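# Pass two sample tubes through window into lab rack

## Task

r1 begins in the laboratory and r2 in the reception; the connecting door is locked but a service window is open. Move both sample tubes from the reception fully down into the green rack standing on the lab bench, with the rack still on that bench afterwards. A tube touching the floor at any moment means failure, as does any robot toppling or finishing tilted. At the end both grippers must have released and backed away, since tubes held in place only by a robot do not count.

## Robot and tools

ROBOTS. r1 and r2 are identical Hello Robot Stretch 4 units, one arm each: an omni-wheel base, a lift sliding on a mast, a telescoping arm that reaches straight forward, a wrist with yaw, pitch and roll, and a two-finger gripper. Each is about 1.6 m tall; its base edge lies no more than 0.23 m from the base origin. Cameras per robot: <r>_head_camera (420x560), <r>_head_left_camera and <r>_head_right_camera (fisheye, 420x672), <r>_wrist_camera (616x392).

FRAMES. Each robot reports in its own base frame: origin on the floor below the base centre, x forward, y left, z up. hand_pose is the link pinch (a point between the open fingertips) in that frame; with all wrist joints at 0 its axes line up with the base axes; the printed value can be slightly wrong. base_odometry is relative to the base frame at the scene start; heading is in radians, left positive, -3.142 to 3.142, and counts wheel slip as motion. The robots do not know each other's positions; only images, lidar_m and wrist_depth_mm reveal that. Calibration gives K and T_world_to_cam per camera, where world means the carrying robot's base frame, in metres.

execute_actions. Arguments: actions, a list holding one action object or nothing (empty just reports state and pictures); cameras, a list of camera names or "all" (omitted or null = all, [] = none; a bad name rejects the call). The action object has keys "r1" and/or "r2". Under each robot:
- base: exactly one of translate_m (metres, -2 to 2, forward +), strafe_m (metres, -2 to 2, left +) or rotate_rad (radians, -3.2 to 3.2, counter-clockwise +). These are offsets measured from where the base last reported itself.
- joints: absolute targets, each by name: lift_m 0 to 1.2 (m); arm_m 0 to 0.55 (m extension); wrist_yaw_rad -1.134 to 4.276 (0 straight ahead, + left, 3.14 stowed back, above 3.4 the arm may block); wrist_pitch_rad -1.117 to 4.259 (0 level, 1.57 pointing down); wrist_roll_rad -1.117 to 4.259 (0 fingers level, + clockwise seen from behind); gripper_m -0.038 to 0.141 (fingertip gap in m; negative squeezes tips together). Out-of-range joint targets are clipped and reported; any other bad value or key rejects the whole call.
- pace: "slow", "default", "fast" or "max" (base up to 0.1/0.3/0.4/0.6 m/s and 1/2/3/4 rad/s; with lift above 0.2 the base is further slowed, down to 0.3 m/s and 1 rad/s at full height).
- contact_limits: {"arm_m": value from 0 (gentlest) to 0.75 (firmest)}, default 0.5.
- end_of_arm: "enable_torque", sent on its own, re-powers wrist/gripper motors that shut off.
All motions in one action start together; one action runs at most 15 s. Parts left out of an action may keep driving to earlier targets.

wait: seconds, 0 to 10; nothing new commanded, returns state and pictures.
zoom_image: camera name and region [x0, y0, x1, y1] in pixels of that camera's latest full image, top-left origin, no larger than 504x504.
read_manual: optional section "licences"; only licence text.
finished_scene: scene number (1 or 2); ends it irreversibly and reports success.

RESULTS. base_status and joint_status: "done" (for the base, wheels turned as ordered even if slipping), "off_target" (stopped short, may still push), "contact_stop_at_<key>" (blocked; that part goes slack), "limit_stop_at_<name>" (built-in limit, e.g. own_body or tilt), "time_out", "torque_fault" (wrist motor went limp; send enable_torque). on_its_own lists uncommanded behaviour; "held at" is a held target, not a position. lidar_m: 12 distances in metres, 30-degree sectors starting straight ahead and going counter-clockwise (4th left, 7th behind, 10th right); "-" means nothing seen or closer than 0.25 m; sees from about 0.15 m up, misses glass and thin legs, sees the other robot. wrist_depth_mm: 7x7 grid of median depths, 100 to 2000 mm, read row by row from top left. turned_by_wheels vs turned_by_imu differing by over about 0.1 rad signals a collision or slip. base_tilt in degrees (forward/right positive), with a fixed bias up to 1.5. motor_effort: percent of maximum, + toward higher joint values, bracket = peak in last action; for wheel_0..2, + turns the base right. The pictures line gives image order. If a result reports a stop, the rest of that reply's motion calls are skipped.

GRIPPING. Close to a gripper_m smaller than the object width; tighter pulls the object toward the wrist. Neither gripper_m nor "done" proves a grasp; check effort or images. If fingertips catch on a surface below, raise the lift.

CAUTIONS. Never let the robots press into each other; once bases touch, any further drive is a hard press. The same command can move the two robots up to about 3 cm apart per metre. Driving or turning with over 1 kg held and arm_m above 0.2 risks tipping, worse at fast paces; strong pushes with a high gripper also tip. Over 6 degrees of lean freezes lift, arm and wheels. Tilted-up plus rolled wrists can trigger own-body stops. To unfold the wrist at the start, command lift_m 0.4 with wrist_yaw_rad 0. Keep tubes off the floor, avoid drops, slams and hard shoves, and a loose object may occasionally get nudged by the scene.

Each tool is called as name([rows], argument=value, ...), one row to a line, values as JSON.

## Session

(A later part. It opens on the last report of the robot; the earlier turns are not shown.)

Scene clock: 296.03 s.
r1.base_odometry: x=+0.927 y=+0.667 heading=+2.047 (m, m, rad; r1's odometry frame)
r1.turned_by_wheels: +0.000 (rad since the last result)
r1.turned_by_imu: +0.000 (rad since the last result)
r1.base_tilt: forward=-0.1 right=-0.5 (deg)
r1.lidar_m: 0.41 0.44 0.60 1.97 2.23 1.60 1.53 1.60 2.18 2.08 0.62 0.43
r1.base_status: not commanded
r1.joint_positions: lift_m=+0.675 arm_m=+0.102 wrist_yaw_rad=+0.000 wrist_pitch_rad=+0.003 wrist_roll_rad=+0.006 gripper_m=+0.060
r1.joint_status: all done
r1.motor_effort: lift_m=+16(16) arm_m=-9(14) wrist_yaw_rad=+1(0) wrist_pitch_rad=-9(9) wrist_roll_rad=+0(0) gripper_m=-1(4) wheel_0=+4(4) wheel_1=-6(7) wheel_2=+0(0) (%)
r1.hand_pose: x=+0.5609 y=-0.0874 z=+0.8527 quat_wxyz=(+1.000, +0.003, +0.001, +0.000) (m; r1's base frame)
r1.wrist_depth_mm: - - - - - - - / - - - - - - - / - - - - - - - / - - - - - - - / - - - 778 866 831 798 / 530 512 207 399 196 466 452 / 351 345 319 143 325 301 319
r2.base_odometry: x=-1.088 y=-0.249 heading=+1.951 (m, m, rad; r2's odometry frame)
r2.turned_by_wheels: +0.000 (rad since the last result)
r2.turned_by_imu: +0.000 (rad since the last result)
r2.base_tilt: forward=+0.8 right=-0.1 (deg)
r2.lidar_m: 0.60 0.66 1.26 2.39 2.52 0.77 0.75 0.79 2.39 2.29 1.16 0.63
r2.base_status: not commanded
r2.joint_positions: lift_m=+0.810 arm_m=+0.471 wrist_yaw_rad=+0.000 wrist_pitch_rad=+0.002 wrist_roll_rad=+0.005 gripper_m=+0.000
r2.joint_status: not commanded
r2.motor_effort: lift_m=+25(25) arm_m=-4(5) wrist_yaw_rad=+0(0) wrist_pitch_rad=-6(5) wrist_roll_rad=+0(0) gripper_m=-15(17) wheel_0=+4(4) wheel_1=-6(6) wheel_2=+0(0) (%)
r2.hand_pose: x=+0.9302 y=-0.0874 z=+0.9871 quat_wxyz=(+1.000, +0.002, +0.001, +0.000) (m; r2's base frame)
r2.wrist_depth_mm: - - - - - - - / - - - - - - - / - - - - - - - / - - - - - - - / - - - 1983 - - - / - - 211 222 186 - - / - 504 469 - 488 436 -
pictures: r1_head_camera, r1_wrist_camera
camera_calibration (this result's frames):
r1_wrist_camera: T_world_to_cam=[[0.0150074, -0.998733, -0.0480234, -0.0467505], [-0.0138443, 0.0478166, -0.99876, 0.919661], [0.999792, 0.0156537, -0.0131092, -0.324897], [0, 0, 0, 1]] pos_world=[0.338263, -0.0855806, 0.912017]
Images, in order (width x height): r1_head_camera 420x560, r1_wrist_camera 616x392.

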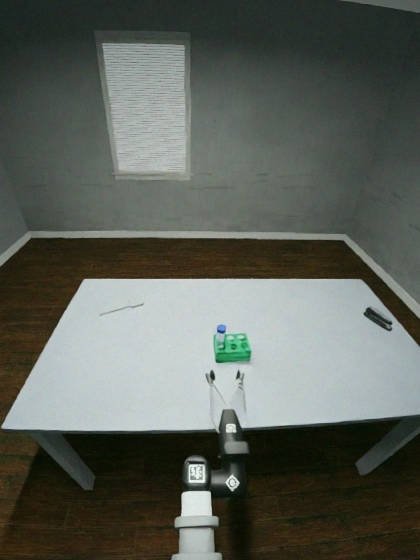

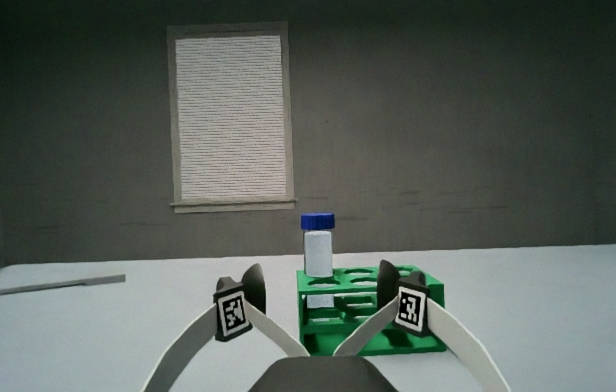

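execute_actions([
  {"r1":{"base":{"strafe_m":1.36},"joints":{"lift_m":0.9,"arm_m":0.01}}},
], cameras=[])

execute_actions([
  {"r1":{"base":{"translate_m":0.62}}},
], cameras=[])

execute_actions([
  {"r1":{"base":{"rotate_rad":1.571},"joints":{"wrist_pitch_rad":0.35,"gripper_m":0.14}}},
], cameras=["r1_head_camera","r1_wrist_camera"])

Scene clock: 305.20 s.
r1.base_odometry: x=-0.281 y=+0.043 heading=+2.048 (m, m, rad; r1's odometry frame)
r1.turned_by_wheels: +0.000 (rad since the last result)
r1.turned_by_imu: +0.000 (rad since the last result)
r1.base_tilt: forward=-0.1 right=-0.3 (deg)
r1.lidar_m: 3.16 0.86 0.64 0.80 0.86 1.12 1.54 1.60 2.22 1.70 0.89 1.10
r1.base_status: done
r1.joint_positions: lift_m=+0.900 arm_m=+0.012 wrist_yaw_rad=+0.000 wrist_pitch_rad=+0.003 wrist_roll_rad=+0.006 gripper_m=+0.060
r1.joint_status: all done
r1.motor_effort: lift_m=+22(19) arm_m=-9(8) wrist_yaw_rad=+1(2) wrist_pitch_rad=-9(8) wrist_roll_rad=+2(0) gripper_m=-2(3) wheel_0=-2(13) wheel_1=+5(19) wheel_2=+0(1) (%)
r1.hand_pose: x=+0.4709 y=-0.0875 z=+1.0773 quat_wxyz=(+1.000, +0.003, +0.001, +0.000) (m; r1's base frame)
r1.wrist_depth_mm: 1397 - - - - - - / 1397 - - - - - - / 1397 - - - - - - / 1366 - - - - - - / 1336 1983 - - - - - / 1336 1983 207 - 196 - - / 1336 1756 - 143 - - -
r2.base_odometry: x=-1.088 y=-0.249 heading=+1.951 (m, m, rad; r2's odometry frame)
r2.turned_by_wheels: +0.000 (rad since the last result)
r2.turned_by_imu: -0.002 (rad since the last result)
r2.base_tilt: forward=+0.9 right=-0.1 (deg)
r2.lidar_m: 0.60 0.64 1.22 2.39 2.51 0.76 0.73 0.79 2.37 2.31 1.16 0.64
r2.base_status: not commanded
r2.joint_positions: lift_m=+0.810 arm_m=+0.471 wrist_yaw_rad=+0.000 wrist_pitch_rad=+0.002 wrist_roll_rad=+0.005 gripper_m=+0.000
r2.joint_status: not commanded
r2.motor_effort: lift_m=+25(25) arm_m=-5(5) wrist_yaw_rad=+0(0) wrist_pitch_rad=-5(5) wrist_roll_rad=-1(2) gripper_m=-14(16) wheel_0=+4(4) wheel_1=-6(6) wheel_2=+0(0) (%)
r2.hand_pose: x=+0.9302 y=-0.0874 z=+0.9871 quat_wxyz=(+1.000, +0.002, +0.001, +0.000) (m; r2's base frame)
r2.wrist_depth_mm: - - - - - - 1042 / - - - - - - - / - - - - - - 1060 / - - - - - - - / - - - 1863 - - - / - - 211 222 186 - - / - 500 469 - 488 439 1138
pictures: none
No camera images: the call's "cameras" was empty. Leave "cameras" out to get every camera's image.

Scene clock: 308.73 s.
r1.base_odometry: x=-0.566 y=+0.593 heading=+2.049 (m, m, rad; r1's odometry frame)
r1.turned_by_wheels: +0.001 (rad since the last result)
r1.turned_by_imu: -0.003 (rad since the last result)
r1.base_tilt: forward=+0.0 right=-0.4 (deg)
r1.lidar_m: 2.53 1.21 0.64 0.58 0.64 1.18 2.17 2.29 3.07 0.75 0.79 2.64
r1.base_status: done
r1.joint_positions: lift_m=+0.900 arm_m=+0.012 wrist_yaw_rad=+0.000 wrist_pitch_rad=+0.003 wrist_roll_rad=+0.006 gripper_m=+0.060
r1.joint_status: not commanded
r1.motor_effort: lift_m=+21(21) arm_m=-8(8) wrist_yaw_rad=+1(2) wrist_pitch_rad=-9(9) wrist_roll_rad=+0(1) gripper_m=-4(1) wheel_0=+5(9) wheel_1=+8(14) wheel_2=-1(13) (%)
r1.hand_pose: x=+0.4709 y=-0.0875 z=+1.0773 quat_wxyz=(+1.000, +0.003, +0.001, +0.000) (m; r1's base frame)
r1.wrist_depth_mm: 1430 - - - - - - / 1397 - - - - - - / 1397 - - - - - - / 1397 - - - - - - / 1397 - - - - - - / 1366 1983 207 - 196 - - / 1397 1708 - 143 - - -
r2.base_odometry: x=-1.088 y=-0.249 heading=+1.951 (m, m, rad; r2's odometry frame)
r2.turned_by_wheels: +0.000 (rad since the last result)
r2.turned_by_imu: -0.001 (rad since the last result)
r2.base_tilt: forward=+0.8 right=-0.4 (deg)
r2.lidar_m: 0.61 0.64 1.22 2.39 2.50 0.79 0.74 0.81 2.40 2.32 1.18 0.64
r2.base_status: not commanded
r2.joint_positions: lift_m=+0.810 arm_m=+0.471 wrist_yaw_rad=+0.000 wrist_pitch_rad=+0.002 wrist_roll_rad=+0.005 gripper_m=+0.000
r2.joint_status: not commanded
r2.motor_effort: lift_m=+25(24) arm_m=-5(5) wrist_yaw_rad=+0(0) wrist_pitch_rad=-7(7) wrist_roll_rad=-1(1) gripper_m=-15(16) wheel_0=+4(4) wheel_1=-6(6) wheel_2=+0(0) (%)
r2.hand_pose: x=+0.9302 y=-0.0874 z=+0.9871 quat_wxyz=(+1.000, +0.002, +0.001, +0.000) (m; r2's base frame)
r2.wrist_depth_mm: - - - - 1138 - - / - - - - - - - / - - - - 1098 - - / - - - - - - - / - - - 1921 - - - / - - 210 222 186 - - / - 500 469 - 492 439 -
pictures: none
No camera images: the call's "cameras" was empty. Leave "cameras" out to get every camera's image.

Scene clock: 310.83 s.
r1.base_odometry: x=-0.566 y=+0.593 heading=-2.665 (m, m, rad; r1's odometry frame)
r1.turned_by_wheels: +1.570 (rad since the last result)
r1.turned_by_imu: +1.556 (rad since the last result)
r1.base_tilt: forward=-0.2 right=-0.3 (deg)
r1.lidar_m: 0.60 0.64 1.19 2.18 2.26 3.09 0.75 0.80 2.62 2.55 1.19 0.64
r1.base_status: done
r1.joint_positions: lift_m=+0.900 arm_m=+0.011 wrist_yaw_rad=+0.000 wrist_pitch_rad=+0.352 wrist_roll_rad=+0.006 gripper_m=+0.140
r1.joint_status: all done
r1.motor_effort: lift_m=+21(21) arm_m=-9(8) wrist_yaw_rad=+1(2) wrist_pitch_rad=-7(6) wrist_roll_rad=-2(0) gripper_m=-1(3) wheel_0=-3(8) wheel_1=-8(14) wheel_2=-1(10) (%)
r1.hand_pose: x=+0.4532 y=-0.0874 z=+0.9786 quat_wxyz=(+0.985, +0.003, +0.175, -0.001) (m; r1's base frame)
r1.wrist_depth_mm: - - - - - - - / - - - 891 - - 676 / 707 - - - - - 683 / 699 854 831 759 699 759 668 / 627 609 603 591 580 569 559 / 488 452 455 466 455 197 452 / 768 759 768 144 750 768 768
r2.base_odometry: x=-1.088 y=-0.249 heading=+1.951 (m, m, rad; r2's odometry frame)
r2.turned_by_wheels: +0.000 (rad since the last result)
r2.turned_by_imu: -0.001 (rad since the last result)
r2.base_tilt: forward=+0.7 right=+0.0 (deg)
r2.lidar_m: 0.60 0.66 1.26 2.37 2.50 0.75 0.75 0.79 2.37 2.31 1.16 0.63
r2.base_status: not commanded
r2.joint_positions: lift_m=+0.810 arm_m=+0.471 wrist_yaw_rad=+0.000 wrist_pitch_rad=+0.002 wrist_roll_rad=+0.005 gripper_m=+0.000
r2.joint_status: not commanded
r2.motor_effort: lift_m=+25(25) arm_m=-5(5) wrist_yaw_rad=+0(1) wrist_pitch_rad=-6(6) wrist_roll_rad=+1(0) gripper_m=-14(16) wheel_0=+4(4) wheel_1=-6(6) wheel_2=+1(0) (%)
r2.hand_pose: x=+0.9302 y=-0.0874 z=+0.9871 quat_wxyz=(+1.000, +0.002, +0.001, +0.000) (m; r2's base frame)
r2.wrist_depth_mm: - - - 1160 1229 - - / - - - - - - - / - - - - - - - / - - - - - - - / - - - 683 - - - / - - 211 223 186 - - / - 500 473 - 492 445 -
pictures: r1_head_camera, r1_wrist_camera
camera_calibration (this result's frames):
r1_wrist_camera: T_world_to_cam=[[-0.00226358, -0.998733, -0.050278, -0.0290316], [-0.354806, 0.0478091, -0.933717, 1.13483], [0.934937, 0.0157254, -0.354465, 0.147891], [0, 0, 0, 1]] pos_world=[0.264309, -0.0855755, 1.11057]
Images, in order (width x height): r1_head_camera 420x560, r1_wrist_camera 616x392.

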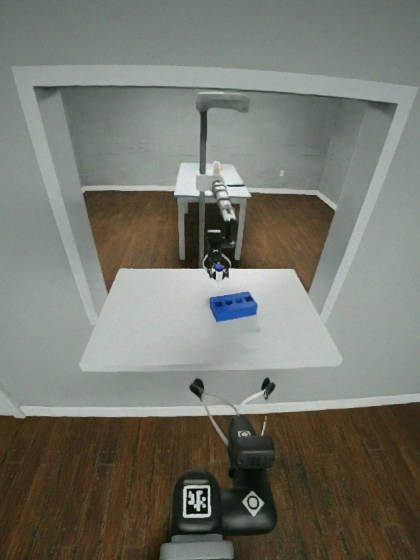

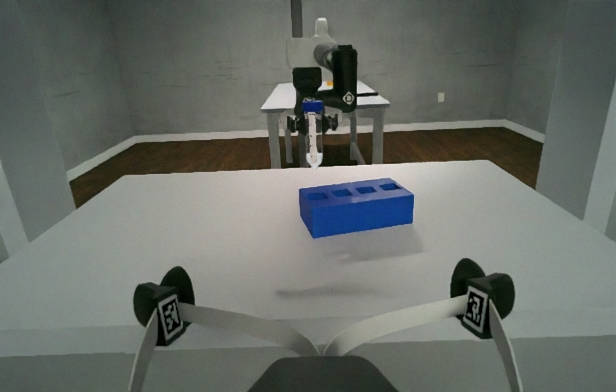

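execute_actions(actions=[], cameras=["r2_head_camera","r1_wrist_camera"])

zoom_image(camera="r2_head_camera", region=[170,240,310,350])

Scene clock: 315.50 s.
r1.base_odometry: x=-0.566 y=+0.593 heading=-2.665 (m, m, rad; r1's odometry frame)
r1.turned_by_wheels: +0.000 (rad since the last result)
r1.turned_by_imu: -0.001 (rad since the last result)
r1.base_tilt: forward=-0.2 right=-0.3 (deg)
r1.lidar_m: 0.58 0.63 1.19 2.16 2.24 3.08 0.76 0.79 2.62 2.53 1.18 0.63
r1.base_status: done
r1.joint_positions: lift_m=+0.900 arm_m=+0.011 wrist_yaw_rad=+0.000 wrist_pitch_rad=+0.352 wrist_roll_rad=+0.006 gripper_m=+0.140
r1.joint_status: all done
r1.motor_effort: lift_m=+21(21) arm_m=-9(8) wrist_yaw_rad=+1(2) wrist_pitch_rad=-7(6) wrist_roll_rad=+2(0) gripper_m=+0(3) wheel_0=-4(8) wheel_1=-8(14) wheel_2=-2(10) (%)
r1.hand_pose: x=+0.4532 y=-0.0874 z=+0.9786 quat_wxyz=(+0.985, +0.003, +0.175, -0.001) (m; r1's base frame)
r1.wrist_depth_mm: - - - - - - - / - - - 878 - - 668 / 707 - - - - - 676 / 699 854 842 750 691 768 668 / 627 615 603 591 580 569 559 / 488 455 455 466 459 197 455 / 759 759 768 144 750 759 768
r2.base_odometry: x=-1.088 y=-0.249 heading=+1.951 (m, m, rad; r2's odometry frame)
r2.turned_by_wheels: +0.000 (rad since the last result)
r2.turned_by_imu: -0.001 (rad since the last result)
r2.base_tilt: forward=+0.7 right=-0.2 (deg)
r2.lidar_m: 0.60 0.64 1.23 2.39 2.52 0.75 0.75 0.78 2.39 2.30 1.17 0.62
r2.base_status: not commanded
r2.joint_positions: lift_m=+0.810 arm_m=+0.471 wrist_yaw_rad=+0.000 wrist_pitch_rad=+0.002 wrist_roll_rad=+0.005 gripper_m=+0.000
r2.joint_status: not commanded
r2.motor_effort: lift_m=+25(25) arm_m=-5(5) wrist_yaw_rad=+0(1) wrist_pitch_rad=-6(6) wrist_roll_rad=-1(0) gripper_m=-16(16) wheel_0=+4(4) wheel_1=-6(6) wheel_2=+0(0) (%)
r2.hand_pose: x=+0.9302 y=-0.0874 z=+0.9871 quat_wxyz=(+1.000, +0.002, +0.001, +0.000) (m; r2's base frame)
r2.wrist_depth_mm: - - - 1160 1229 - - / - - - - - - - / - - - - - - - / - - - - - - - / - - - 683 - - - / - - 210 222 186 - - / - 500 477 - 492 439 -
pictures: r1_wrist_camera, r2_head_camera
camera_calibration (this result's frames):
r1_wrist_camera: T_world_to_cam=[[-0.00226324, -0.998733, -0.0502781, -0.0290315], [-0.354806, 0.0478091, -0.933717, 1.13483], [0.934937, 0.0157258, -0.354465, 0.147891], [0, 0, 0, 1]] pos_world=[0.264309, -0.0855754, 1.11057]
Images, in order (width x height): r1_wrist_camera 616x392, r2_head_camera 420x560.

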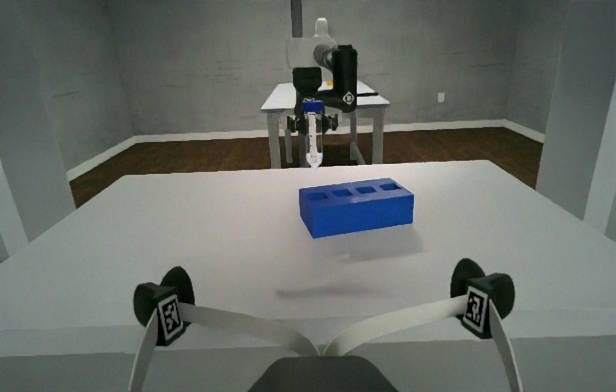

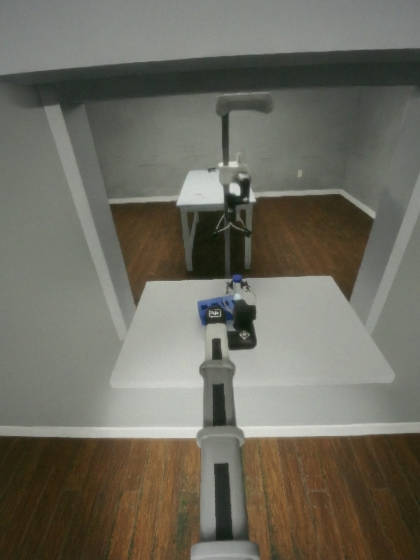

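Region (170, 240, 310, 350) of r2_head_camera's 420x560 image, scaled by 3.600, with more detail than that image has; it fills the top 396 rows of this view, and the rest is white.

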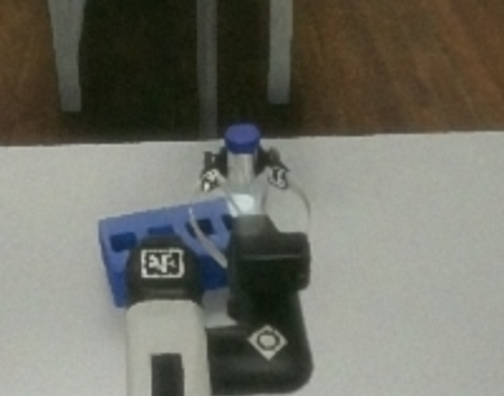

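execute_actions([
  {"r2":{"joints":{"arm_m":0.54,"lift_m":0.82},"pace":"slow"}},
], cameras=["r1_head_camera","r1_wrist_camera"])

zoom_image(camera="r1_wrist_camera", region=[240,80,460,250])

zoom_image(camera="r1_head_camera", region=[180,250,290,330])

Scene clock: 328.67 s.
r1.base_odometry: x=-0.566 y=+0.593 heading=-2.665 (m, m, rad; r1's odometry frame)
r1.turned_by_wheels: +0.000 (rad since the last result)
r1.turned_by_imu: -0.001 (rad since the last result)
r1.base_tilt: forward=+0.0 right=-0.3 (deg)
r1.lidar_m: 0.59 0.64 1.19 2.18 2.26 3.08 0.76 0.78 2.63 2.55 1.22 0.63
r1.base_status: not commanded
r1.joint_positions: lift_m=+0.900 arm_m=+0.011 wrist_yaw_rad=+0.000 wrist_pitch_rad=+0.352 wrist_roll_rad=+0.006 gripper_m=+0.140
r1.joint_status: not commanded
r1.motor_effort: lift_m=+21(21) arm_m=-8(8) wrist_yaw_rad=+1(1) wrist_pitch_rad=-8(6) wrist_roll_rad=+0(1) gripper_m=+0(0) wheel_0=-4(4) wheel_1=-8(7) wheel_2=-1(1) (%)
r1.hand_pose: x=+0.4532 y=-0.0874 z=+0.9786 quat_wxyz=(+0.985, +0.003, +0.175, -0.001) (m; r1's base frame)
r1.wrist_depth_mm: - - - - - - - / - - - 820 - - 676 / 715 - - - - - 676 / 699 854 842 759 691 759 676 / 627 615 609 591 580 569 559 / 492 455 452 466 459 197 452 / 768 750 768 144 768 759 768
r2.base_odometry: x=-1.088 y=-0.249 heading=+1.951 (m, m, rad; r2's odometry frame)
r2.turned_by_wheels: +0.000 (rad since the last result)
r2.turned_by_imu: -0.001 (rad since the last result)
r2.base_tilt: forward=+0.6 right=-0.2 (deg)
r2.lidar_m: 0.60 0.66 1.25 2.37 2.51 0.77 0.75 0.79 2.39 2.31 1.15 0.65
r2.base_status: not commanded
r2.joint_positions: lift_m=+0.820 arm_m=+0.539 wrist_yaw_rad=+0.000 wrist_pitch_rad=+0.002 wrist_roll_rad=+0.005 gripper_m=+0.000
r2.joint_status: all done
r2.motor_effort: lift_m=+25(26) arm_m=+5(4) wrist_yaw_rad=+0(0) wrist_pitch_rad=-8(5) wrist_roll_rad=-1(2) gripper_m=-16(14) wheel_0=+4(4) wheel_1=-6(6) wheel_2=-1(0) (%)
r2.hand_pose: x=+0.9985 y=-0.0874 z=+0.9971 quat_wxyz=(+1.000, +0.002, +0.001, +0.000) (m; r2's base frame)
r2.wrist_depth_mm: - - - 1160 1182 - - / - - - - - - - / - - - - - - - / - - - - - - - / - - - 609 - - - / - - 211 223 186 - - / - - - - - - -
pictures: r1_head_camera, r1_wrist_camera
camera_calibration (this result's frames):
r1_wrist_camera: T_world_to_cam=[[-0.00226333, -0.998733, -0.050278, -0.0290316], [-0.354806, 0.047809, -0.933717, 1.13483], [0.934937, 0.0157256, -0.354465, 0.147891], [0, 0, 0, 1]] pos_world=[0.264309, -0.0855754, 1.11057]
Images, in order (width x height): r1_head_camera 420x560, r1_wrist_camera 616x392.

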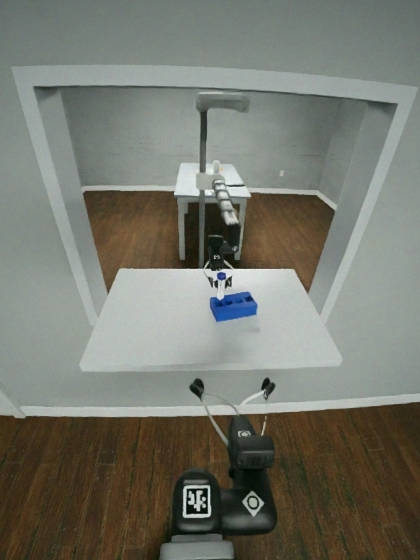

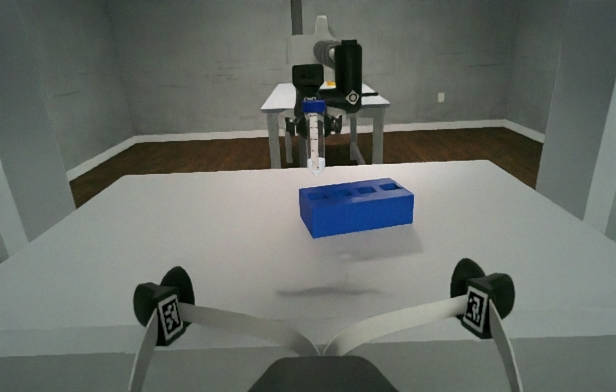

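Region (240, 80, 460, 250) of r1_wrist_camera's 616x392 image, scaled by 2.291; it fills the top 389 rows of this view, and the rest is white.

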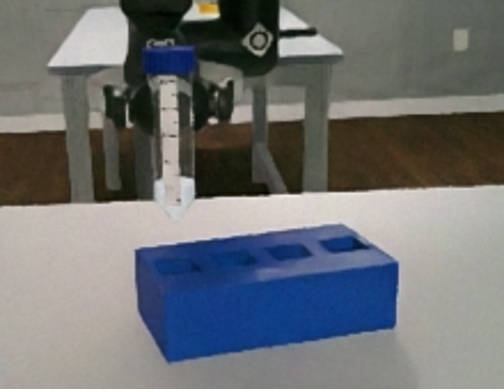

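Region (180, 250, 290, 330) of r1_head_camera's 420x560 image, scaled by 4.582, with more detail than that image has; it fills the top 367 rows of this view, and the rest is white.

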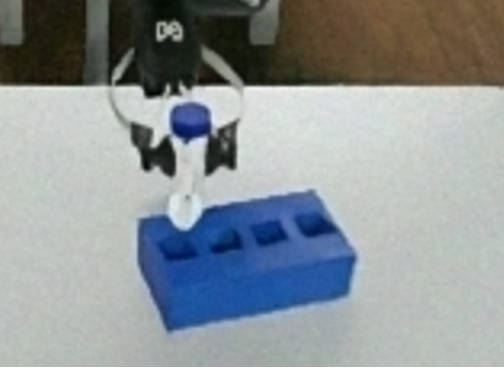

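execute_actions([
  {"r2":{"joints":{"lift_m":0.79},"pace":"slow"}},
], cameras=["r1_head_camera","r1_wrist_camera"])

zoom_image(camera="r1_wrist_camera", region=[240,80,460,250])

zoom_image(camera="r1_head_camera", region=[180,250,290,330])

Scene clock: 333.47 s.
r1.base_odometry: x=-0.566 y=+0.593 heading=-2.665 (m, m, rad; r1's odometry frame)
r1.turned_by_wheels: +0.000 (rad since the last result)
r1.turned_by_imu: -0.001 (rad since the last result)
r1.base_tilt: forward=-0.2 right=-0.3 (deg)
r1.lidar_m: 0.59 0.64 1.18 2.19 2.25 3.08 0.76 0.80 2.65 2.55 1.19 0.64
r1.base_status: not commanded
r1.joint_positions: lift_m=+0.900 arm_m=+0.011 wrist_yaw_rad=+0.000 wrist_pitch_rad=+0.352 wrist_roll_rad=+0.006 gripper_m=+0.140
r1.joint_status: not commanded
r1.motor_effort: lift_m=+21(21) arm_m=-9(9) wrist_yaw_rad=+1(1) wrist_pitch_rad=-7(6) wrist_roll_rad=+1(1) gripper_m=+0(3) wheel_0=-3(3) wheel_1=-8(8) wheel_2=-2(2) (%)
r1.hand_pose: x=+0.4532 y=-0.0874 z=+0.9786 quat_wxyz=(+0.985, +0.003, +0.175, -0.001) (m; r1's base frame)
r1.wrist_depth_mm: - - - - - - - / - - - 1537 - - 676 / 707 - - 842 - - 683 / 707 866 831 715 699 768 668 / 634 615 603 591 580 569 559 / 492 455 455 466 459 198 452 / 759 759 759 144 759 759 768
r2.base_odometry: x=-1.088 y=-0.249 heading=+1.951 (m, m, rad; r2's odometry frame)
r2.turned_by_wheels: +0.000 (rad since the last result)
r2.turned_by_imu: -0.001 (rad since the last result)
r2.base_tilt: forward=+0.9 right=-0.1 (deg)
r2.lidar_m: 0.60 0.65 1.25 2.37 2.50 0.79 0.74 0.81 2.38 2.30 1.16 0.64
r2.base_status: not commanded
r2.joint_positions: lift_m=+0.790 arm_m=+0.539 wrist_yaw_rad=+0.000 wrist_pitch_rad=+0.002 wrist_roll_rad=+0.005 gripper_m=+0.000
r2.joint_status: all done
r2.motor_effort: lift_m=+15(23) arm_m=+5(5) wrist_yaw_rad=+0(0) wrist_pitch_rad=-5(5) wrist_roll_rad=+1(3) gripper_m=-15(18) wheel_0=+4(4) wheel_1=-6(6) wheel_2=+1(0) (%)
r2.hand_pose: x=+0.9985 y=-0.0874 z=+0.9679 quat_wxyz=(+1.000, +0.002, +0.001, +0.000) (m; r2's base frame)
r2.wrist_depth_mm: - - - - - - - / - - - - - - - / - - - - - - - / - - - - - - - / - - - 609 - - - / - - 211 221 187 - - / - - 430 - 1863 404 -
pictures: r1_head_camera, r1_wrist_camera
camera_calibration (this result's frames):
r1_wrist_camera: T_world_to_cam=[[-0.00226306, -0.998733, -0.0502779, -0.0290317], [-0.354806, 0.0478089, -0.933717, 1.13483], [0.934937, 0.0157259, -0.354465, 0.147891], [0, 0, 0, 1]] pos_world=[0.264309, -0.0855754, 1.11057]
Images, in order (width x height): r1_head_camera 420x560, r1_wrist_camera 616x392.

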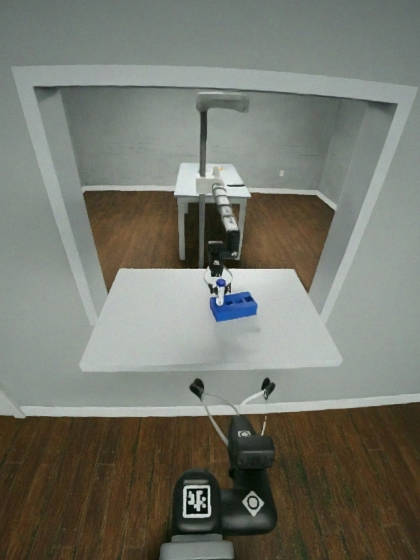

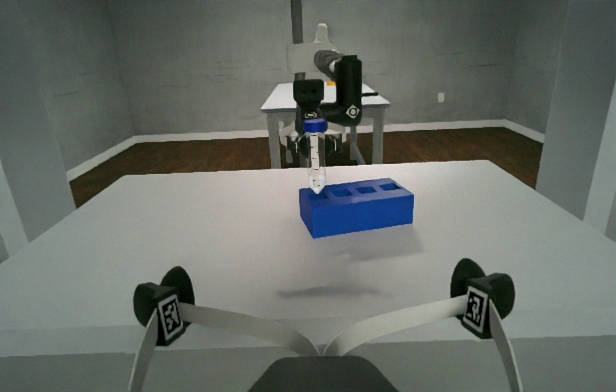

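Region (240, 80, 460, 250) of r1_wrist_camera's 616x392 image, scaled by 2.291; it fills the top 389 rows of this view, and the rest is white.

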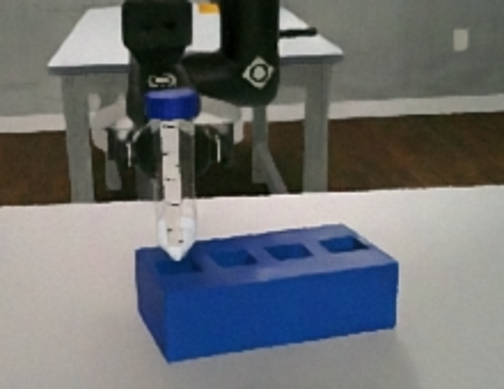

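Region (180, 250, 290, 330) of r1_head_camera's 420x560 image, scaled by 4.582, with more detail than that image has; it fills the top 367 rows of this view, and the rest is white.

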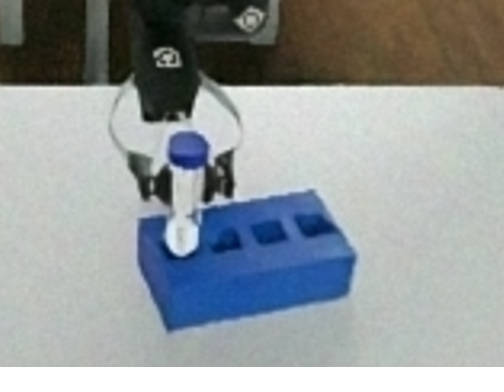

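Well aligned.

execute_actions([
  {"r2":{"joints":{"lift_m":0.765},"pace":"slow"}},
], cameras=["r1_wrist_camera"])

zoom_image(camera="r1_wrist_camera", region=[240,80,460,250])

Scene clock: 336.47 s.
r1.base_odometry: x=-0.566 y=+0.593 heading=-2.665 (m, m, rad; r1's odometry frame)
r1.turned_by_wheels: +0.000 (rad since the last result)
r1.turned_by_imu: -0.001 (rad since the last result)
r1.base_tilt: forward=-0.1 right=-0.5 (deg)
r1.lidar_m: 0.60 0.62 1.18 2.17 2.25 3.07 0.75 0.81 2.63 2.55 1.19 0.62
r1.base_status: not commanded
r1.joint_positions: lift_m=+0.900 arm_m=+0.011 wrist_yaw_rad=+0.000 wrist_pitch_rad=+0.352 wrist_roll_rad=+0.006 gripper_m=+0.140
r1.joint_status: not commanded
r1.motor_effort: lift_m=+21(21) arm_m=-8(8) wrist_yaw_rad=+1(1) wrist_pitch_rad=-6(6) wrist_roll_rad=+1(0) gripper_m=+0(1) wheel_0=-3(3) wheel_1=-8(7) wheel_2=-2(2) (%)
r1.hand_pose: x=+0.4532 y=-0.0874 z=+0.9786 quat_wxyz=(+0.985, +0.003, +0.175, -0.001) (m; r1's base frame)
r1.wrist_depth_mm: - - - - - - - / - - - 1537 - - 676 / 707 - - 842 - - 683 / 699 866 831 715 699 768 668 / 627 615 603 585 574 569 559 / 492 455 455 466 459 197 452 / 759 759 759 145 759 759 759
r2.base_odometry: x=-1.088 y=-0.249 heading=+1.951 (m, m, rad; r2's odometry frame)
r2.turned_by_wheels: +0.000 (rad since the last result)
r2.turned_by_imu: -0.001 (rad since the last result)
r2.base_tilt: forward=+0.9 right=-0.1 (deg)
r2.lidar_m: 0.61 0.64 1.26 2.39 2.49 0.78 0.74 0.78 2.40 2.31 1.16 0.64
r2.base_status: not commanded
r2.joint_positions: lift_m=+0.766 arm_m=+0.539 wrist_yaw_rad=+0.000 wrist_pitch_rad=-0.009 wrist_roll_rad=+0.005 gripper_m=+0.000
r2.joint_status: all done
r2.on_its_own: wrist_pitch_rad is at rest, and its effort (+26) is outside its rest range (-23 to +23)
r2.motor_effort: lift_m=+11(17) arm_m=+5(5) wrist_yaw_rad=+0(1) wrist_pitch_rad=+26(26) wrist_roll_rad=+0(2) gripper_m=-14(14) wheel_0=+4(4) wheel_1=-6(6) wheel_2=+0(0) (%)
r2.hand_pose: x=+0.9985 y=-0.0874 z=+0.9464 quat_wxyz=(+1.000, +0.002, -0.004, +0.000) (m; r2's base frame)
r2.wrist_depth_mm: - - - 1205 - - - / - - - - - - - / - - - - - - - / - - - - - - - / - - - 1098 - - - / - - 189 221 185 - - / - 424 402 - 421 375 -
pictures: r1_wrist_camera
camera_calibration (this result's frames):
r1_wrist_camera: T_world_to_cam=[[-0.00226332, -0.998733, -0.050278, -0.0290316], [-0.354806, 0.047809, -0.933717, 1.13483], [0.934937, 0.0157256, -0.354465, 0.147891], [0, 0, 0, 1]] pos_world=[0.264309, -0.0855754, 1.11057]
Images, in order (width x height): r1_wrist_camera 616x392.

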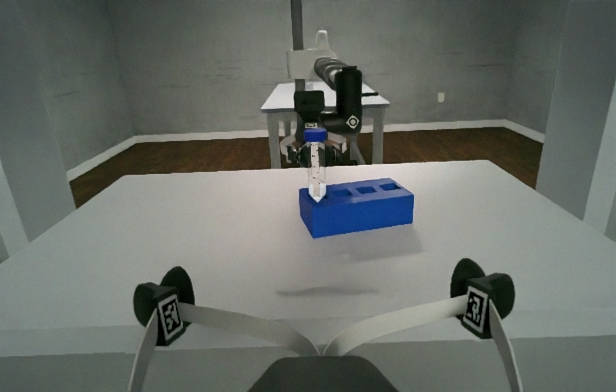

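Region (240, 80, 460, 250) of r1_wrist_camera's 616x392 image, scaled by 2.291; it fills the top 389 rows of this view, and the rest is white.

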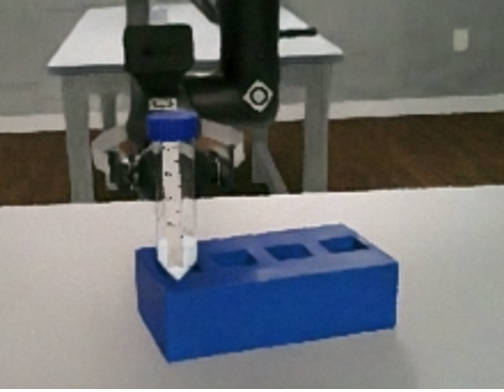

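execute_actions([
  {"r2":{"joints":{"lift_m":0.79},"pace":"slow"}},
], cameras=[])

execute_actions([
  {"r2":{"joints":{"arm_m":0.52},"pace":"slow"}},
], cameras=[])

execute_actions([
  {"r2":{"joints":{"lift_m":0.767},"pace":"slow"}},
], cameras=["r1_wrist_camera","r1_head_camera"])

zoom_image(camera="r1_wrist_camera", region=[240,80,460,250])

zoom_image(camera="r1_head_camera", region=[180,250,290,330])

Scene clock: 341.93 s.
r1.base_odometry: x=-0.566 y=+0.593 heading=-2.665 (m, m, rad; r1's odometry frame)
r1.turned_by_wheels: +0.000 (rad since the last result)
r1.turned_by_imu: -0.001 (rad since the last result)
r1.base_tilt: forward=-0.1 right=-0.3 (deg)
r1.lidar_m: 0.60 0.63 1.18 2.17 2.26 3.09 0.73 0.80 2.64 2.55 1.19 0.64
r1.base_status: not commanded
r1.joint_positions: lift_m=+0.900 arm_m=+0.011 wrist_yaw_rad=+0.000 wrist_pitch_rad=+0.352 wrist_roll_rad=+0.006 gripper_m=+0.140
r1.joint_status: not commanded
r1.motor_effort: lift_m=+21(21) arm_m=-8(8) wrist_yaw_rad=+1(0) wrist_pitch_rad=-8(7) wrist_roll_rad=+1(2) gripper_m=-1(0) wheel_0=-4(3) wheel_1=-8(7) wheel_2=-2(1) (%)
r1.hand_pose: x=+0.4532 y=-0.0874 z=+0.9786 quat_wxyz=(+0.985, +0.003, +0.175, -0.001) (m; r1's base frame)
r1.wrist_depth_mm: - - - - - - - / - - - 1537 - - 676 / 707 - - 1708 - - 676 / 699 854 831 715 699 768 668 / 627 621 603 591 580 569 559 / 492 455 455 466 459 198 452 / 768 759 759 144 759 768 768
r2.base_odometry: x=-1.088 y=-0.249 heading=+1.951 (m, m, rad; r2's odometry frame)
r2.turned_by_wheels: +0.000 (rad since the last result)
r2.turned_by_imu: -0.001 (rad since the last result)
r2.base_tilt: forward=+0.9 right=+0.0 (deg)
r2.lidar_m: 0.60 0.65 1.24 2.39 2.51 0.79 0.74 0.78 2.37 2.30 1.14 0.63
r2.base_status: not commanded
r2.joint_positions: lift_m=+0.790 arm_m=+0.539 wrist_yaw_rad=+0.000 wrist_pitch_rad=+0.002 wrist_roll_rad=+0.005 gripper_m=+0.000
r2.joint_status: all done
r2.motor_effort: lift_m=+25(25) arm_m=+5(5) wrist_yaw_rad=-1(0) wrist_pitch_rad=-5(26) wrist_roll_rad=+1(1) gripper_m=-14(15) wheel_0=+4(4) wheel_1=-6(6) wheel_2=+0(0) (%)
r2.hand_pose: x=+0.9986 y=-0.0874 z=+0.9672 quat_wxyz=(+1.000, +0.002, +0.001, +0.000) (m; r2's base frame)
r2.wrist_depth_mm: - - - - - - - / - - - - - - - / - - - - - - - / - - - 1118 - - - / - - - 1098 - - - / - - 210 222 185 - - / - - 430 - 1808 402 -
pictures: none
No camera images: the call's "cameras" was empty. Leave "cameras" out to get every camera's image.

Scene clock: 343.10 s.
r1.base_odometry: x=-0.566 y=+0.593 heading=-2.665 (m, m, rad; r1's odometry frame)
r1.turned_by_wheels: +0.000 (rad since the last result)
r1.turned_by_imu: +0.000 (rad since the last result)
r1.base_tilt: forward=-0.1 right=-0.4 (deg)
r1.lidar_m: 0.59 0.63 1.16 2.18 2.27 3.07 0.75 0.80 2.62 2.55 1.22 0.62
r1.base_status: not commanded
r1.joint_positions: lift_m=+0.900 arm_m=+0.011 wrist_yaw_rad=+0.000 wrist_pitch_rad=+0.352 wrist_roll_rad=+0.006 gripper_m=+0.140
r1.joint_status: not commanded
r1.motor_effort: lift_m=+21(21) arm_m=-8(9) wrist_yaw_rad=+1(0) wrist_pitch_rad=-7(6) wrist_roll_rad=+0(0) gripper_m=+0(0) wheel_0=-4(4) wheel_1=-8(7) wheel_2=-2(1) (%)
r1.hand_pose: x=+0.4532 y=-0.0874 z=+0.9786 quat_wxyz=(+0.985, +0.003, +0.175, -0.001) (m; r1's base frame)
r1.wrist_depth_mm: - - - - - - - / - - - 1499 - - 676 / 707 - - - - - 683 / 707 854 831 707 699 768 668 / 634 615 603 591 580 569 559 / 492 452 452 469 459 197 452 / 768 759 778 145 750 768 759
r2.base_odometry: x=-1.088 y=-0.249 heading=+1.951 (m, m, rad; r2's odometry frame)
r2.turned_by_wheels: +0.000 (rad since the last result)
r2.turned_by_imu: +0.000 (rad since the last result)
r2.base_tilt: forward=+0.7 right=-0.2 (deg)
r2.lidar_m: 0.60 0.66 1.25 2.38 2.52 0.78 0.74 0.79 2.38 2.31 1.16 0.64
r2.base_status: not commanded
r2.joint_positions: lift_m=+0.790 arm_m=+0.521 wrist_yaw_rad=+0.000 wrist_pitch_rad=+0.002 wrist_roll_rad=+0.005 gripper_m=+0.000
r2.joint_status: all done
r2.motor_effort: lift_m=+25(25) arm_m=-5(4) wrist_yaw_rad=+0(0) wrist_pitch_rad=-4(5) wrist_roll_rad=+0(0) gripper_m=-17(16) wheel_0=+4(4) wheel_1=-6(6) wheel_2=+0(0) (%)
r2.hand_pose: x=+0.9802 y=-0.0874 z=+0.9672 quat_wxyz=(+1.000, +0.002, +0.001, +0.000) (m; r2's base frame)
r2.wrist_depth_mm: - - - 1205 - - - / - - - - - - - / - - - - - - - / - - - 1118 - - - / - - - 654 - - - / - - 210 221 186 - - / - 452 427 - 1756 402 -
pictures: none
No camera images: the call's "cameras" was empty. Leave "cameras" out to get every camera's image.

Scene clock: 344.07 s.
r1.base_odometry: x=-0.566 y=+0.593 heading=-2.665 (m, m, rad; r1's odometry frame)
r1.turned_by_wheels: +0.000 (rad since the last result)
r1.turned_by_imu: +0.000 (rad since the last result)
r1.base_tilt: forward=+0.0 right=-0.4 (deg)
r1.lidar_m: 0.60 0.63 1.16 2.18 2.26 3.07 0.73 0.80 2.64 2.55 1.20 0.62
r1.base_status: not commanded
r1.joint_positions: lift_m=+0.900 arm_m=+0.011 wrist_yaw_rad=+0.000 wrist_pitch_rad=+0.352 wrist_roll_rad=+0.006 gripper_m=+0.140
r1.joint_status: not commanded
r1.motor_effort: lift_m=+21(21) arm_m=-8(9) wrist_yaw_rad=+1(0) wrist_pitch_rad=-6(6) wrist_roll_rad=-1(1) gripper_m=+1(1) wheel_0=-3(3) wheel_1=-8(8) wheel_2=-2(2) (%)
r1.hand_pose: x=+0.4532 y=-0.0874 z=+0.9786 quat_wxyz=(+0.985, +0.003, +0.175, -0.001) (m; r1's base frame)
r1.wrist_depth_mm: - - - - - - - / - - - 1537 - - 676 / 715 - - 854 - - 683 / 707 854 831 715 691 768 661 / 627 615 603 591 574 564 559 / 492 455 452 466 459 198 452 / 759 759 759 144 759 768 768
r2.base_odometry: x=-1.088 y=-0.249 heading=+1.951 (m, m, rad; r2's odometry frame)
r2.turned_by_wheels: +0.000 (rad since the last result)
r2.turned_by_imu: +0.000 (rad since the last result)
r2.base_tilt: forward=+0.8 right=-0.3 (deg)
r2.lidar_m: 0.59 0.64 1.23 2.37 2.51 0.77 0.75 0.79 2.37 2.31 1.15 0.65
r2.base_status: not commanded
r2.joint_positions: lift_m=+0.767 arm_m=+0.521 wrist_yaw_rad=+0.000 wrist_pitch_rad=+0.002 wrist_roll_rad=+0.005 gripper_m=+0.000
r2.joint_status: all done
r2.motor_effort: lift_m=+15(25) arm_m=-5(5) wrist_yaw_rad=+0(1) wrist_pitch_rad=-5(5) wrist_roll_rad=-1(0) gripper_m=-16(16) wheel_0=+4(4) wheel_1=-6(6) wheel_2=+0(0) (%)
r2.hand_pose: x=+0.9802 y=-0.0874 z=+0.9450 quat_wxyz=(+1.000, +0.002, +0.001, +0.000) (m; r2's base frame)
r2.wrist_depth_mm: - - - - - - - / - - - - - - - / - - - 1160 - - - / - - - - - - - / - - - 1863 - - - / - - 211 221 186 - - / 427 404 384 317 397 357 399
pictures: r1_head_camera, r1_wrist_camera
camera_calibration (this result's frames):
r1_wrist_camera: T_world_to_cam=[[-0.00226329, -0.998733, -0.0502779, -0.0290318], [-0.354806, 0.0478089, -0.933717, 1.13483], [0.934937, 0.0157256, -0.354465, 0.147891], [0, 0, 0, 1]] pos_world=[0.264309, -0.0855754, 1.11057]
Images, in order (width x height): r1_head_camera 420x560, r1_wrist_camera 616x392.

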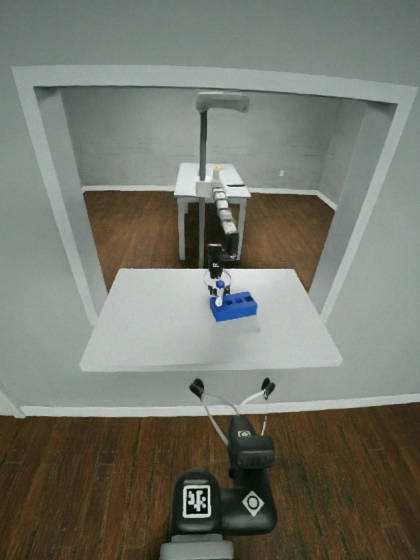

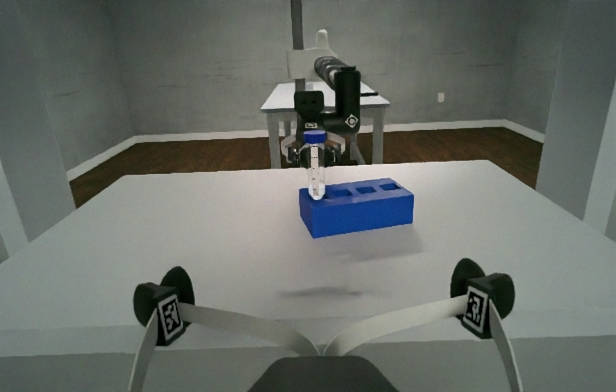

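Region (240, 80, 460, 250) of r1_wrist_camera's 616x392 image, scaled by 2.291; it fills the top 389 rows of this view, and the rest is white.

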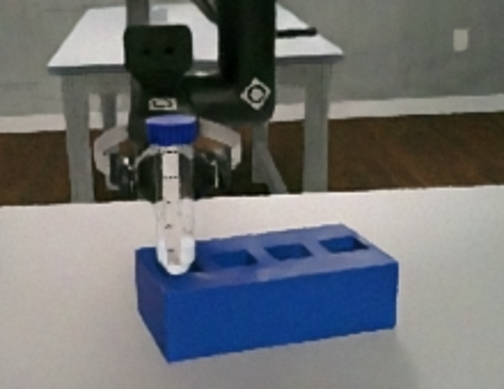

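Region (180, 250, 290, 330) of r1_head_camera's 420x560 image, scaled by 4.582, with more detail than that image has; it fills the top 367 rows of this view, and the rest is white.

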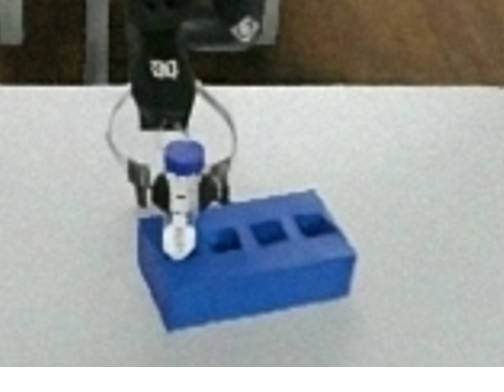

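Entering without contact.

execute_actions([
  {"r2":{"joints":{"lift_m":0.745},"pace":"slow"}},
], cameras=["r1_wrist_camera"])

zoom_image(camera="r1_wrist_camera", region=[240,80,460,250])

Scene clock: 347.47 s.
r1.base_odometry: x=-0.566 y=+0.593 heading=-2.665 (m, m, rad; r1's odometry frame)
r1.turned_by_wheels: +0.000 (rad since the last result)
r1.turned_by_imu: -0.001 (rad since the last result)
r1.base_tilt: forward=-0.1 right=-0.4 (deg)
r1.lidar_m: 0.60 0.62 1.16 2.17 2.26 3.06 0.74 0.82 2.64 2.55 1.20 0.65
r1.base_status: not commanded
r1.joint_positions: lift_m=+0.900 arm_m=+0.011 wrist_yaw_rad=+0.000 wrist_pitch_rad=+0.352 wrist_roll_rad=+0.006 gripper_m=+0.140
r1.joint_status: not commanded
r1.motor_effort: lift_m=+21(21) arm_m=-8(8) wrist_yaw_rad=+1(1) wrist_pitch_rad=-6(7) wrist_roll_rad=-2(1) gripper_m=-2(2) wheel_0=-3(3) wheel_1=-7(8) wheel_2=-2(2) (%)
r1.hand_pose: x=+0.4532 y=-0.0874 z=+0.9786 quat_wxyz=(+0.985, +0.003, +0.175, -0.001) (m; r1's base frame)
r1.wrist_depth_mm: - - - - - - - / - - - 1576 - - 676 / 707 - - 866 - - 676 / 707 854 831 707 699 768 661 / 634 615 603 591 580 569 559 / 492 455 452 466 459 198 452 / 759 750 759 144 759 768 768
r2.base_odometry: x=-1.088 y=-0.249 heading=+1.951 (m, m, rad; r2's odometry frame)
r2.turned_by_wheels: +0.000 (rad since the last result)
r2.turned_by_imu: -0.001 (rad since the last result)
r2.base_tilt: forward=+0.9 right=+0.0 (deg)
r2.lidar_m: 0.59 0.66 1.24 2.39 2.52 0.77 0.74 0.81 2.37 2.31 1.15 0.63
r2.base_status: not commanded
r2.joint_positions: lift_m=+0.745 arm_m=+0.521 wrist_yaw_rad=+0.000 wrist_pitch_rad=+0.002 wrist_roll_rad=+0.005 gripper_m=+0.000
r2.joint_status: all done
r2.motor_effort: lift_m=+16(15) arm_m=-5(5) wrist_yaw_rad=+0(0) wrist_pitch_rad=-6(6) wrist_roll_rad=+0(2) gripper_m=-13(17) wheel_0=+4(4) wheel_1=-5(6) wheel_2=+0(0) (%)
r2.hand_pose: x=+0.9802 y=-0.0874 z=+0.9229 quat_wxyz=(+1.000, +0.002, +0.001, +0.000) (m; r2's base frame)
r2.wrist_depth_mm: - - - - - - - / - - - - - - - / - - - - - - - / - - - - - - - / - - - 1863 - - - / - - 211 222 186 - - / 375 353 224 232 345 312 351
pictures: r1_wrist_camera
camera_calibration (this result's frames):
r1_wrist_camera: T_world_to_cam=[[-0.00226331, -0.998733, -0.0502779, -0.0290317], [-0.354806, 0.047809, -0.933717, 1.13483], [0.934937, 0.0157256, -0.354465, 0.147891], [0, 0, 0, 1]] pos_world=[0.264309, -0.0855754, 1.11057]
Images, in order (width x height): r1_wrist_camera 616x392.

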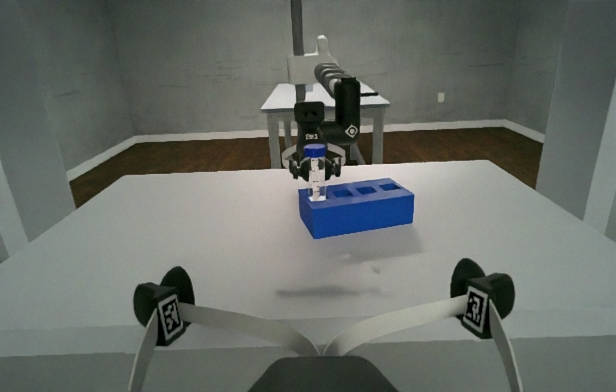

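Region (240, 80, 460, 250) of r1_wrist_camera's 616x392 image, scaled by 2.291; it fills the top 389 rows of this view, and the rest is white.

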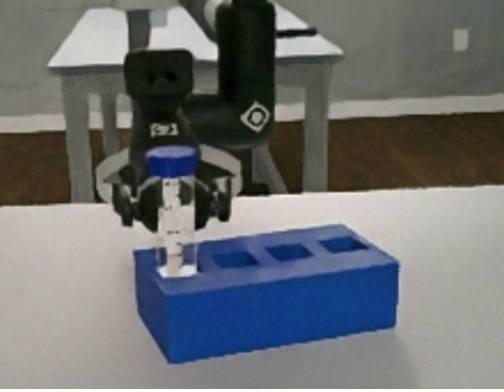

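execute_actions([
  {"r2":{"joints":{"gripper_m":0.07},"pace":"slow"}},
], cameras=[])

execute_actions([
  {"r2":{"base":{"translate_m":-0.4},"joints":{"arm_m":0.01}},"r1":{"base":{"translate_m":0.15},"joints":{"lift_m":0.742,"wrist_pitch_rad":0,"gripper_m":0.07}}},
], cameras=[])

execute_actions([
  {"r1":{"joints":{"arm_m":0.16}}},
], cameras=["r1_head_camera","r1_wrist_camera"])

Scene clock: 354.90 s.
r1.base_odometry: x=-0.566 y=+0.593 heading=-2.665 (m, m, rad; r1's odometry frame)
r1.turned_by_wheels: +0.000 (rad since the last result)
r1.turned_by_imu: -0.001 (rad since the last result)
r1.base_tilt: forward=+0.0 right=-0.4 (deg)
r1.lidar_m: 0.58 0.61 1.17 2.17 2.26 3.06 0.76 0.78 2.65 2.56 1.19 0.62
r1.base_status: not commanded
r1.joint_positions: lift_m=+0.900 arm_m=+0.011 wrist_yaw_rad=+0.000 wrist_pitch_rad=+0.352 wrist_roll_rad=+0.006 gripper_m=+0.140
r1.joint_status: not commanded
r1.motor_effort: lift_m=+21(21) arm_m=-9(8) wrist_yaw_rad=+1(1) wrist_pitch_rad=-6(7) wrist_roll_rad=+1(0) gripper_m=+0(2) wheel_0=-3(3) wheel_1=-8(8) wheel_2=-1(2) (%)
r1.hand_pose: x=+0.4532 y=-0.0874 z=+0.9786 quat_wxyz=(+0.985, +0.003, +0.175, -0.001) (m; r1's base frame)
r1.wrist_depth_mm: - - - - - - - / - - - 1537 - - 676 / 707 - - 866 - - 683 / 707 854 831 707 683 768 668 / 627 621 603 591 580 569 559 / 492 455 455 466 459 198 452 / 768 759 768 144 759 759 759
r2.base_odometry: x=-1.088 y=-0.249 heading=+1.951 (m, m, rad; r2's odometry frame)
r2.turned_by_wheels: +0.000 (rad since the last result)
r2.turned_by_imu: -0.002 (rad since the last result)
r2.base_tilt: forward=+0.8 right=-0.1 (deg)
r2.lidar_m: 0.61 0.64 1.26 2.37 2.53 0.76 0.74 0.77 2.38 2.31 1.17 0.65
r2.base_status: not commanded
r2.joint_positions: lift_m=+0.745 arm_m=+0.521 wrist_yaw_rad=+0.000 wrist_pitch_rad=+0.003 wrist_roll_rad=+0.005 gripper_m=+0.070
r2.joint_status: all done
r2.motor_effort: lift_m=+15(15) arm_m=-4(5) wrist_yaw_rad=+0(0) wrist_pitch_rad=-4(7) wrist_roll_rad=+1(3) gripper_m=-2(13) wheel_0=+4(4) wheel_1=-6(6) wheel_2=+0(0) (%)
r2.hand_pose: x=+0.9802 y=-0.0874 z=+0.9229 quat_wxyz=(+1.000, +0.002, +0.001, +0.000) (m; r2's base frame)
r2.wrist_depth_mm: - - - - - - - / - - - - - - - / - - - - - - - / - - - - - - - / - - - 1808 - - - / - - 200 - 199 - - / 375 357 241 145 353 330 351
pictures: none
No camera images: the call's "cameras" was empty. Leave "cameras" out to get every camera's image.

Scene clock: 357.70 s.
r1.base_odometry: x=-0.699 y=+0.525 heading=-2.664 (m, m, rad; r1's odometry frame)
r1.turned_by_wheels: +0.001 (rad since the last result)
r1.turned_by_imu: -0.001 (rad since the last result)
r1.base_tilt: forward=-0.1 right=-0.2 (deg)
r1.lidar_m: 0.45 0.47 0.95 2.18 2.28 3.07 0.90 0.98 2.63 2.54 0.69 0.47
r1.base_status: done
r1.joint_positions: lift_m=+0.742 arm_m=+0.011 wrist_yaw_rad=+0.000 wrist_pitch_rad=+0.003 wrist_roll_rad=+0.006 gripper_m=+0.070
r1.joint_status: all done
r1.motor_effort: lift_m=+16(15) arm_m=-9(8) wrist_yaw_rad=+1(1) wrist_pitch_rad=-9(14) wrist_roll_rad=-1(0) gripper_m=-2(2) wheel_0=+5(6) wheel_1=+8(13) wheel_2=-2(11) (%)
r1.hand_pose: x=+0.4709 y=-0.0874 z=+0.9196 quat_wxyz=(+1.000, +0.003, +0.001, +0.000) (m; r1's base frame)
r1.wrist_depth_mm: - - - - - - - / - - - - - - - / - - - - - - - / - - - - - - - / - - - 1921 - - - / 564 549 202 436 201 488 480 / 375 347 342 143 336 320 338
r2.base_odometry: x=-0.940 y=-0.620 heading=+1.951 (m, m, rad; r2's odometry frame)
r2.turned_by_wheels: +0.000 (rad since the last result)
r2.turned_by_imu: +0.000 (rad since the last result)
r2.base_tilt: forward=+0.9 right=-0.2 (deg)
r2.lidar_m: 0.97 1.05 1.80 2.40 0.50 0.36 0.34 0.37 2.38 2.27 1.69 1.04
r2.base_status: done
r2.joint_positions: lift_m=+0.745 arm_m=+0.011 wrist_yaw_rad=+0.000 wrist_pitch_rad=+0.002 wrist_roll_rad=+0.005 gripper_m=+0.070
r2.joint_status: all done
r2.motor_effort: lift_m=+16(16) arm_m=-4(6) wrist_yaw_rad=+0(1) wrist_pitch_rad=-5(7) wrist_roll_rad=+0(1) gripper_m=-2(2) wheel_0=-3(8) wheel_1=-2(8) wheel_2=+0(10) (%)
r2.hand_pose: x=+0.4702 y=-0.0875 z=+0.9229 quat_wxyz=(+1.000, +0.002, +0.001, +0.000) (m; r2's base frame)
r2.wrist_depth_mm: 1078 1042 - - - 976 976 / 1042 1042 - - - 1008 991 / 1060 1042 - - - 1025 976 / 1025 1025 - - - 1042 960 / 1025 1025 1255 1098 1138 991 976 / 1042 1008 200 991 198 976 946 / 1025 1025 991 145 991 991 976
pictures: none
No camera images: the call's "cameras" was empty. Leave "cameras" out to get every camera's image.

Scene clock: 359.20 s.
r1.base_odometry: x=-0.699 y=+0.525 heading=-2.664 (m, m, rad; r1's odometry frame)
r1.turned_by_wheels: +0.000 (rad since the last result)
r1.turned_by_imu: +0.000 (rad since the last result)
r1.base_tilt: forward=+0.0 right=-0.3 (deg)
r1.lidar_m: 0.44 0.47 0.98 2.17 2.25 3.07 0.91 0.95 2.61 2.56 0.70 0.50
r1.base_status: not commanded
r1.joint_positions: lift_m=+0.742 arm_m=+0.158 wrist_yaw_rad=+0.000 wrist_pitch_rad=+0.003 wrist_roll_rad=+0.006 gripper_m=+0.070
r1.joint_status: all done
r1.motor_effort: lift_m=+16(16) arm_m=+8(10) wrist_yaw_rad=+1(2) wrist_pitch_rad=-8(10) wrist_roll_rad=+1(2) gripper_m=-2(3) wheel_0=+4(4) wheel_1=+8(8) wheel_2=-2(2) (%)
r1.hand_pose: x=+0.6179 y=-0.0874 z=+0.9197 quat_wxyz=(+1.000, +0.003, +0.001, +0.000) (m; r1's base frame)
r1.wrist_depth_mm: - - - - - - - / - - - - - - - / - - - - - - - / - - - - - - - / - - - - - - - / 564 544 202 343 200 329 477 / 373 345 338 143 287 303 334
r2.base_odometry: x=-0.940 y=-0.620 heading=+1.951 (m, m, rad; r2's odometry frame)
r2.turned_by_wheels: +0.000 (rad since the last result)
r2.turned_by_imu: +0.000 (rad since the last result)
r2.base_tilt: forward=+0.8 right=-0.2 (deg)
r2.lidar_m: 0.98 1.06 1.81 2.40 0.51 0.37 0.35 0.39 2.33 2.29 1.67 1.04
r2.base_status: not commanded
r2.joint_positions: lift_m=+0.745 arm_m=+0.011 wrist_yaw_rad=+0.000 wrist_pitch_rad=+0.002 wrist_roll_rad=+0.005 gripper_m=+0.070
r2.joint_status: not commanded
r2.motor_effort: lift_m=+16(16) arm_m=-5(4) wrist_yaw_rad=+0(1) wrist_pitch_rad=-6(6) wrist_roll_rad=-1(0) gripper_m=-3(2) wheel_0=-3(3) wheel_1=-2(3) wheel_2=+0(0) (%)
r2.hand_pose: x=+0.4702 y=-0.0875 z=+0.9229 quat_wxyz=(+1.000, +0.002, +0.001, +0.000) (m; r2's base frame)
r2.wrist_depth_mm: 1042 1060 - - - 991 976 / 1060 1042 - - - 991 976 / 1042 1025 - - - 1025 991 / 1042 1060 - - - 1042 960 / 1025 1008 1229 1078 1160 960 960 / 1025 1025 200 976 200 976 960 / 1025 1042 1025 145 976 976 976
pictures: r1_head_camera, r1_wrist_camera
camera_calibration (this result's frames):
r1_wrist_camera: T_world_to_cam=[[0.0151226, -0.998732, -0.0480224, -0.0444279], [-0.0137811, 0.0478151, -0.998761, 0.987325], [0.999791, 0.0157657, -0.0130405, -0.381045], [0, 0, 0, 1]] pos_world=[0.395243, -0.0855732, 0.978999]
Images, in order (width x height): r1_head_camera 420x560, r1_wrist_camera 616x392.

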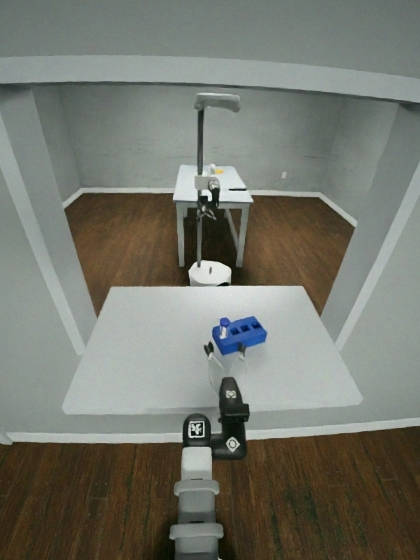

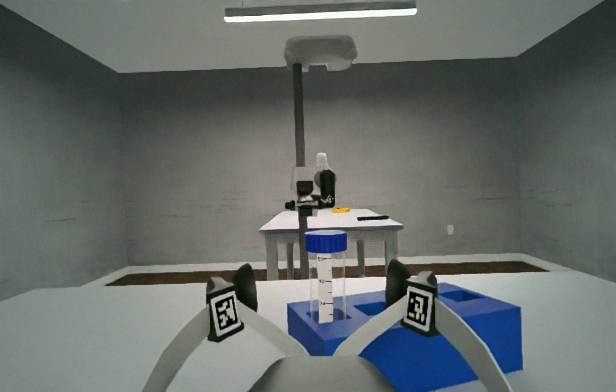

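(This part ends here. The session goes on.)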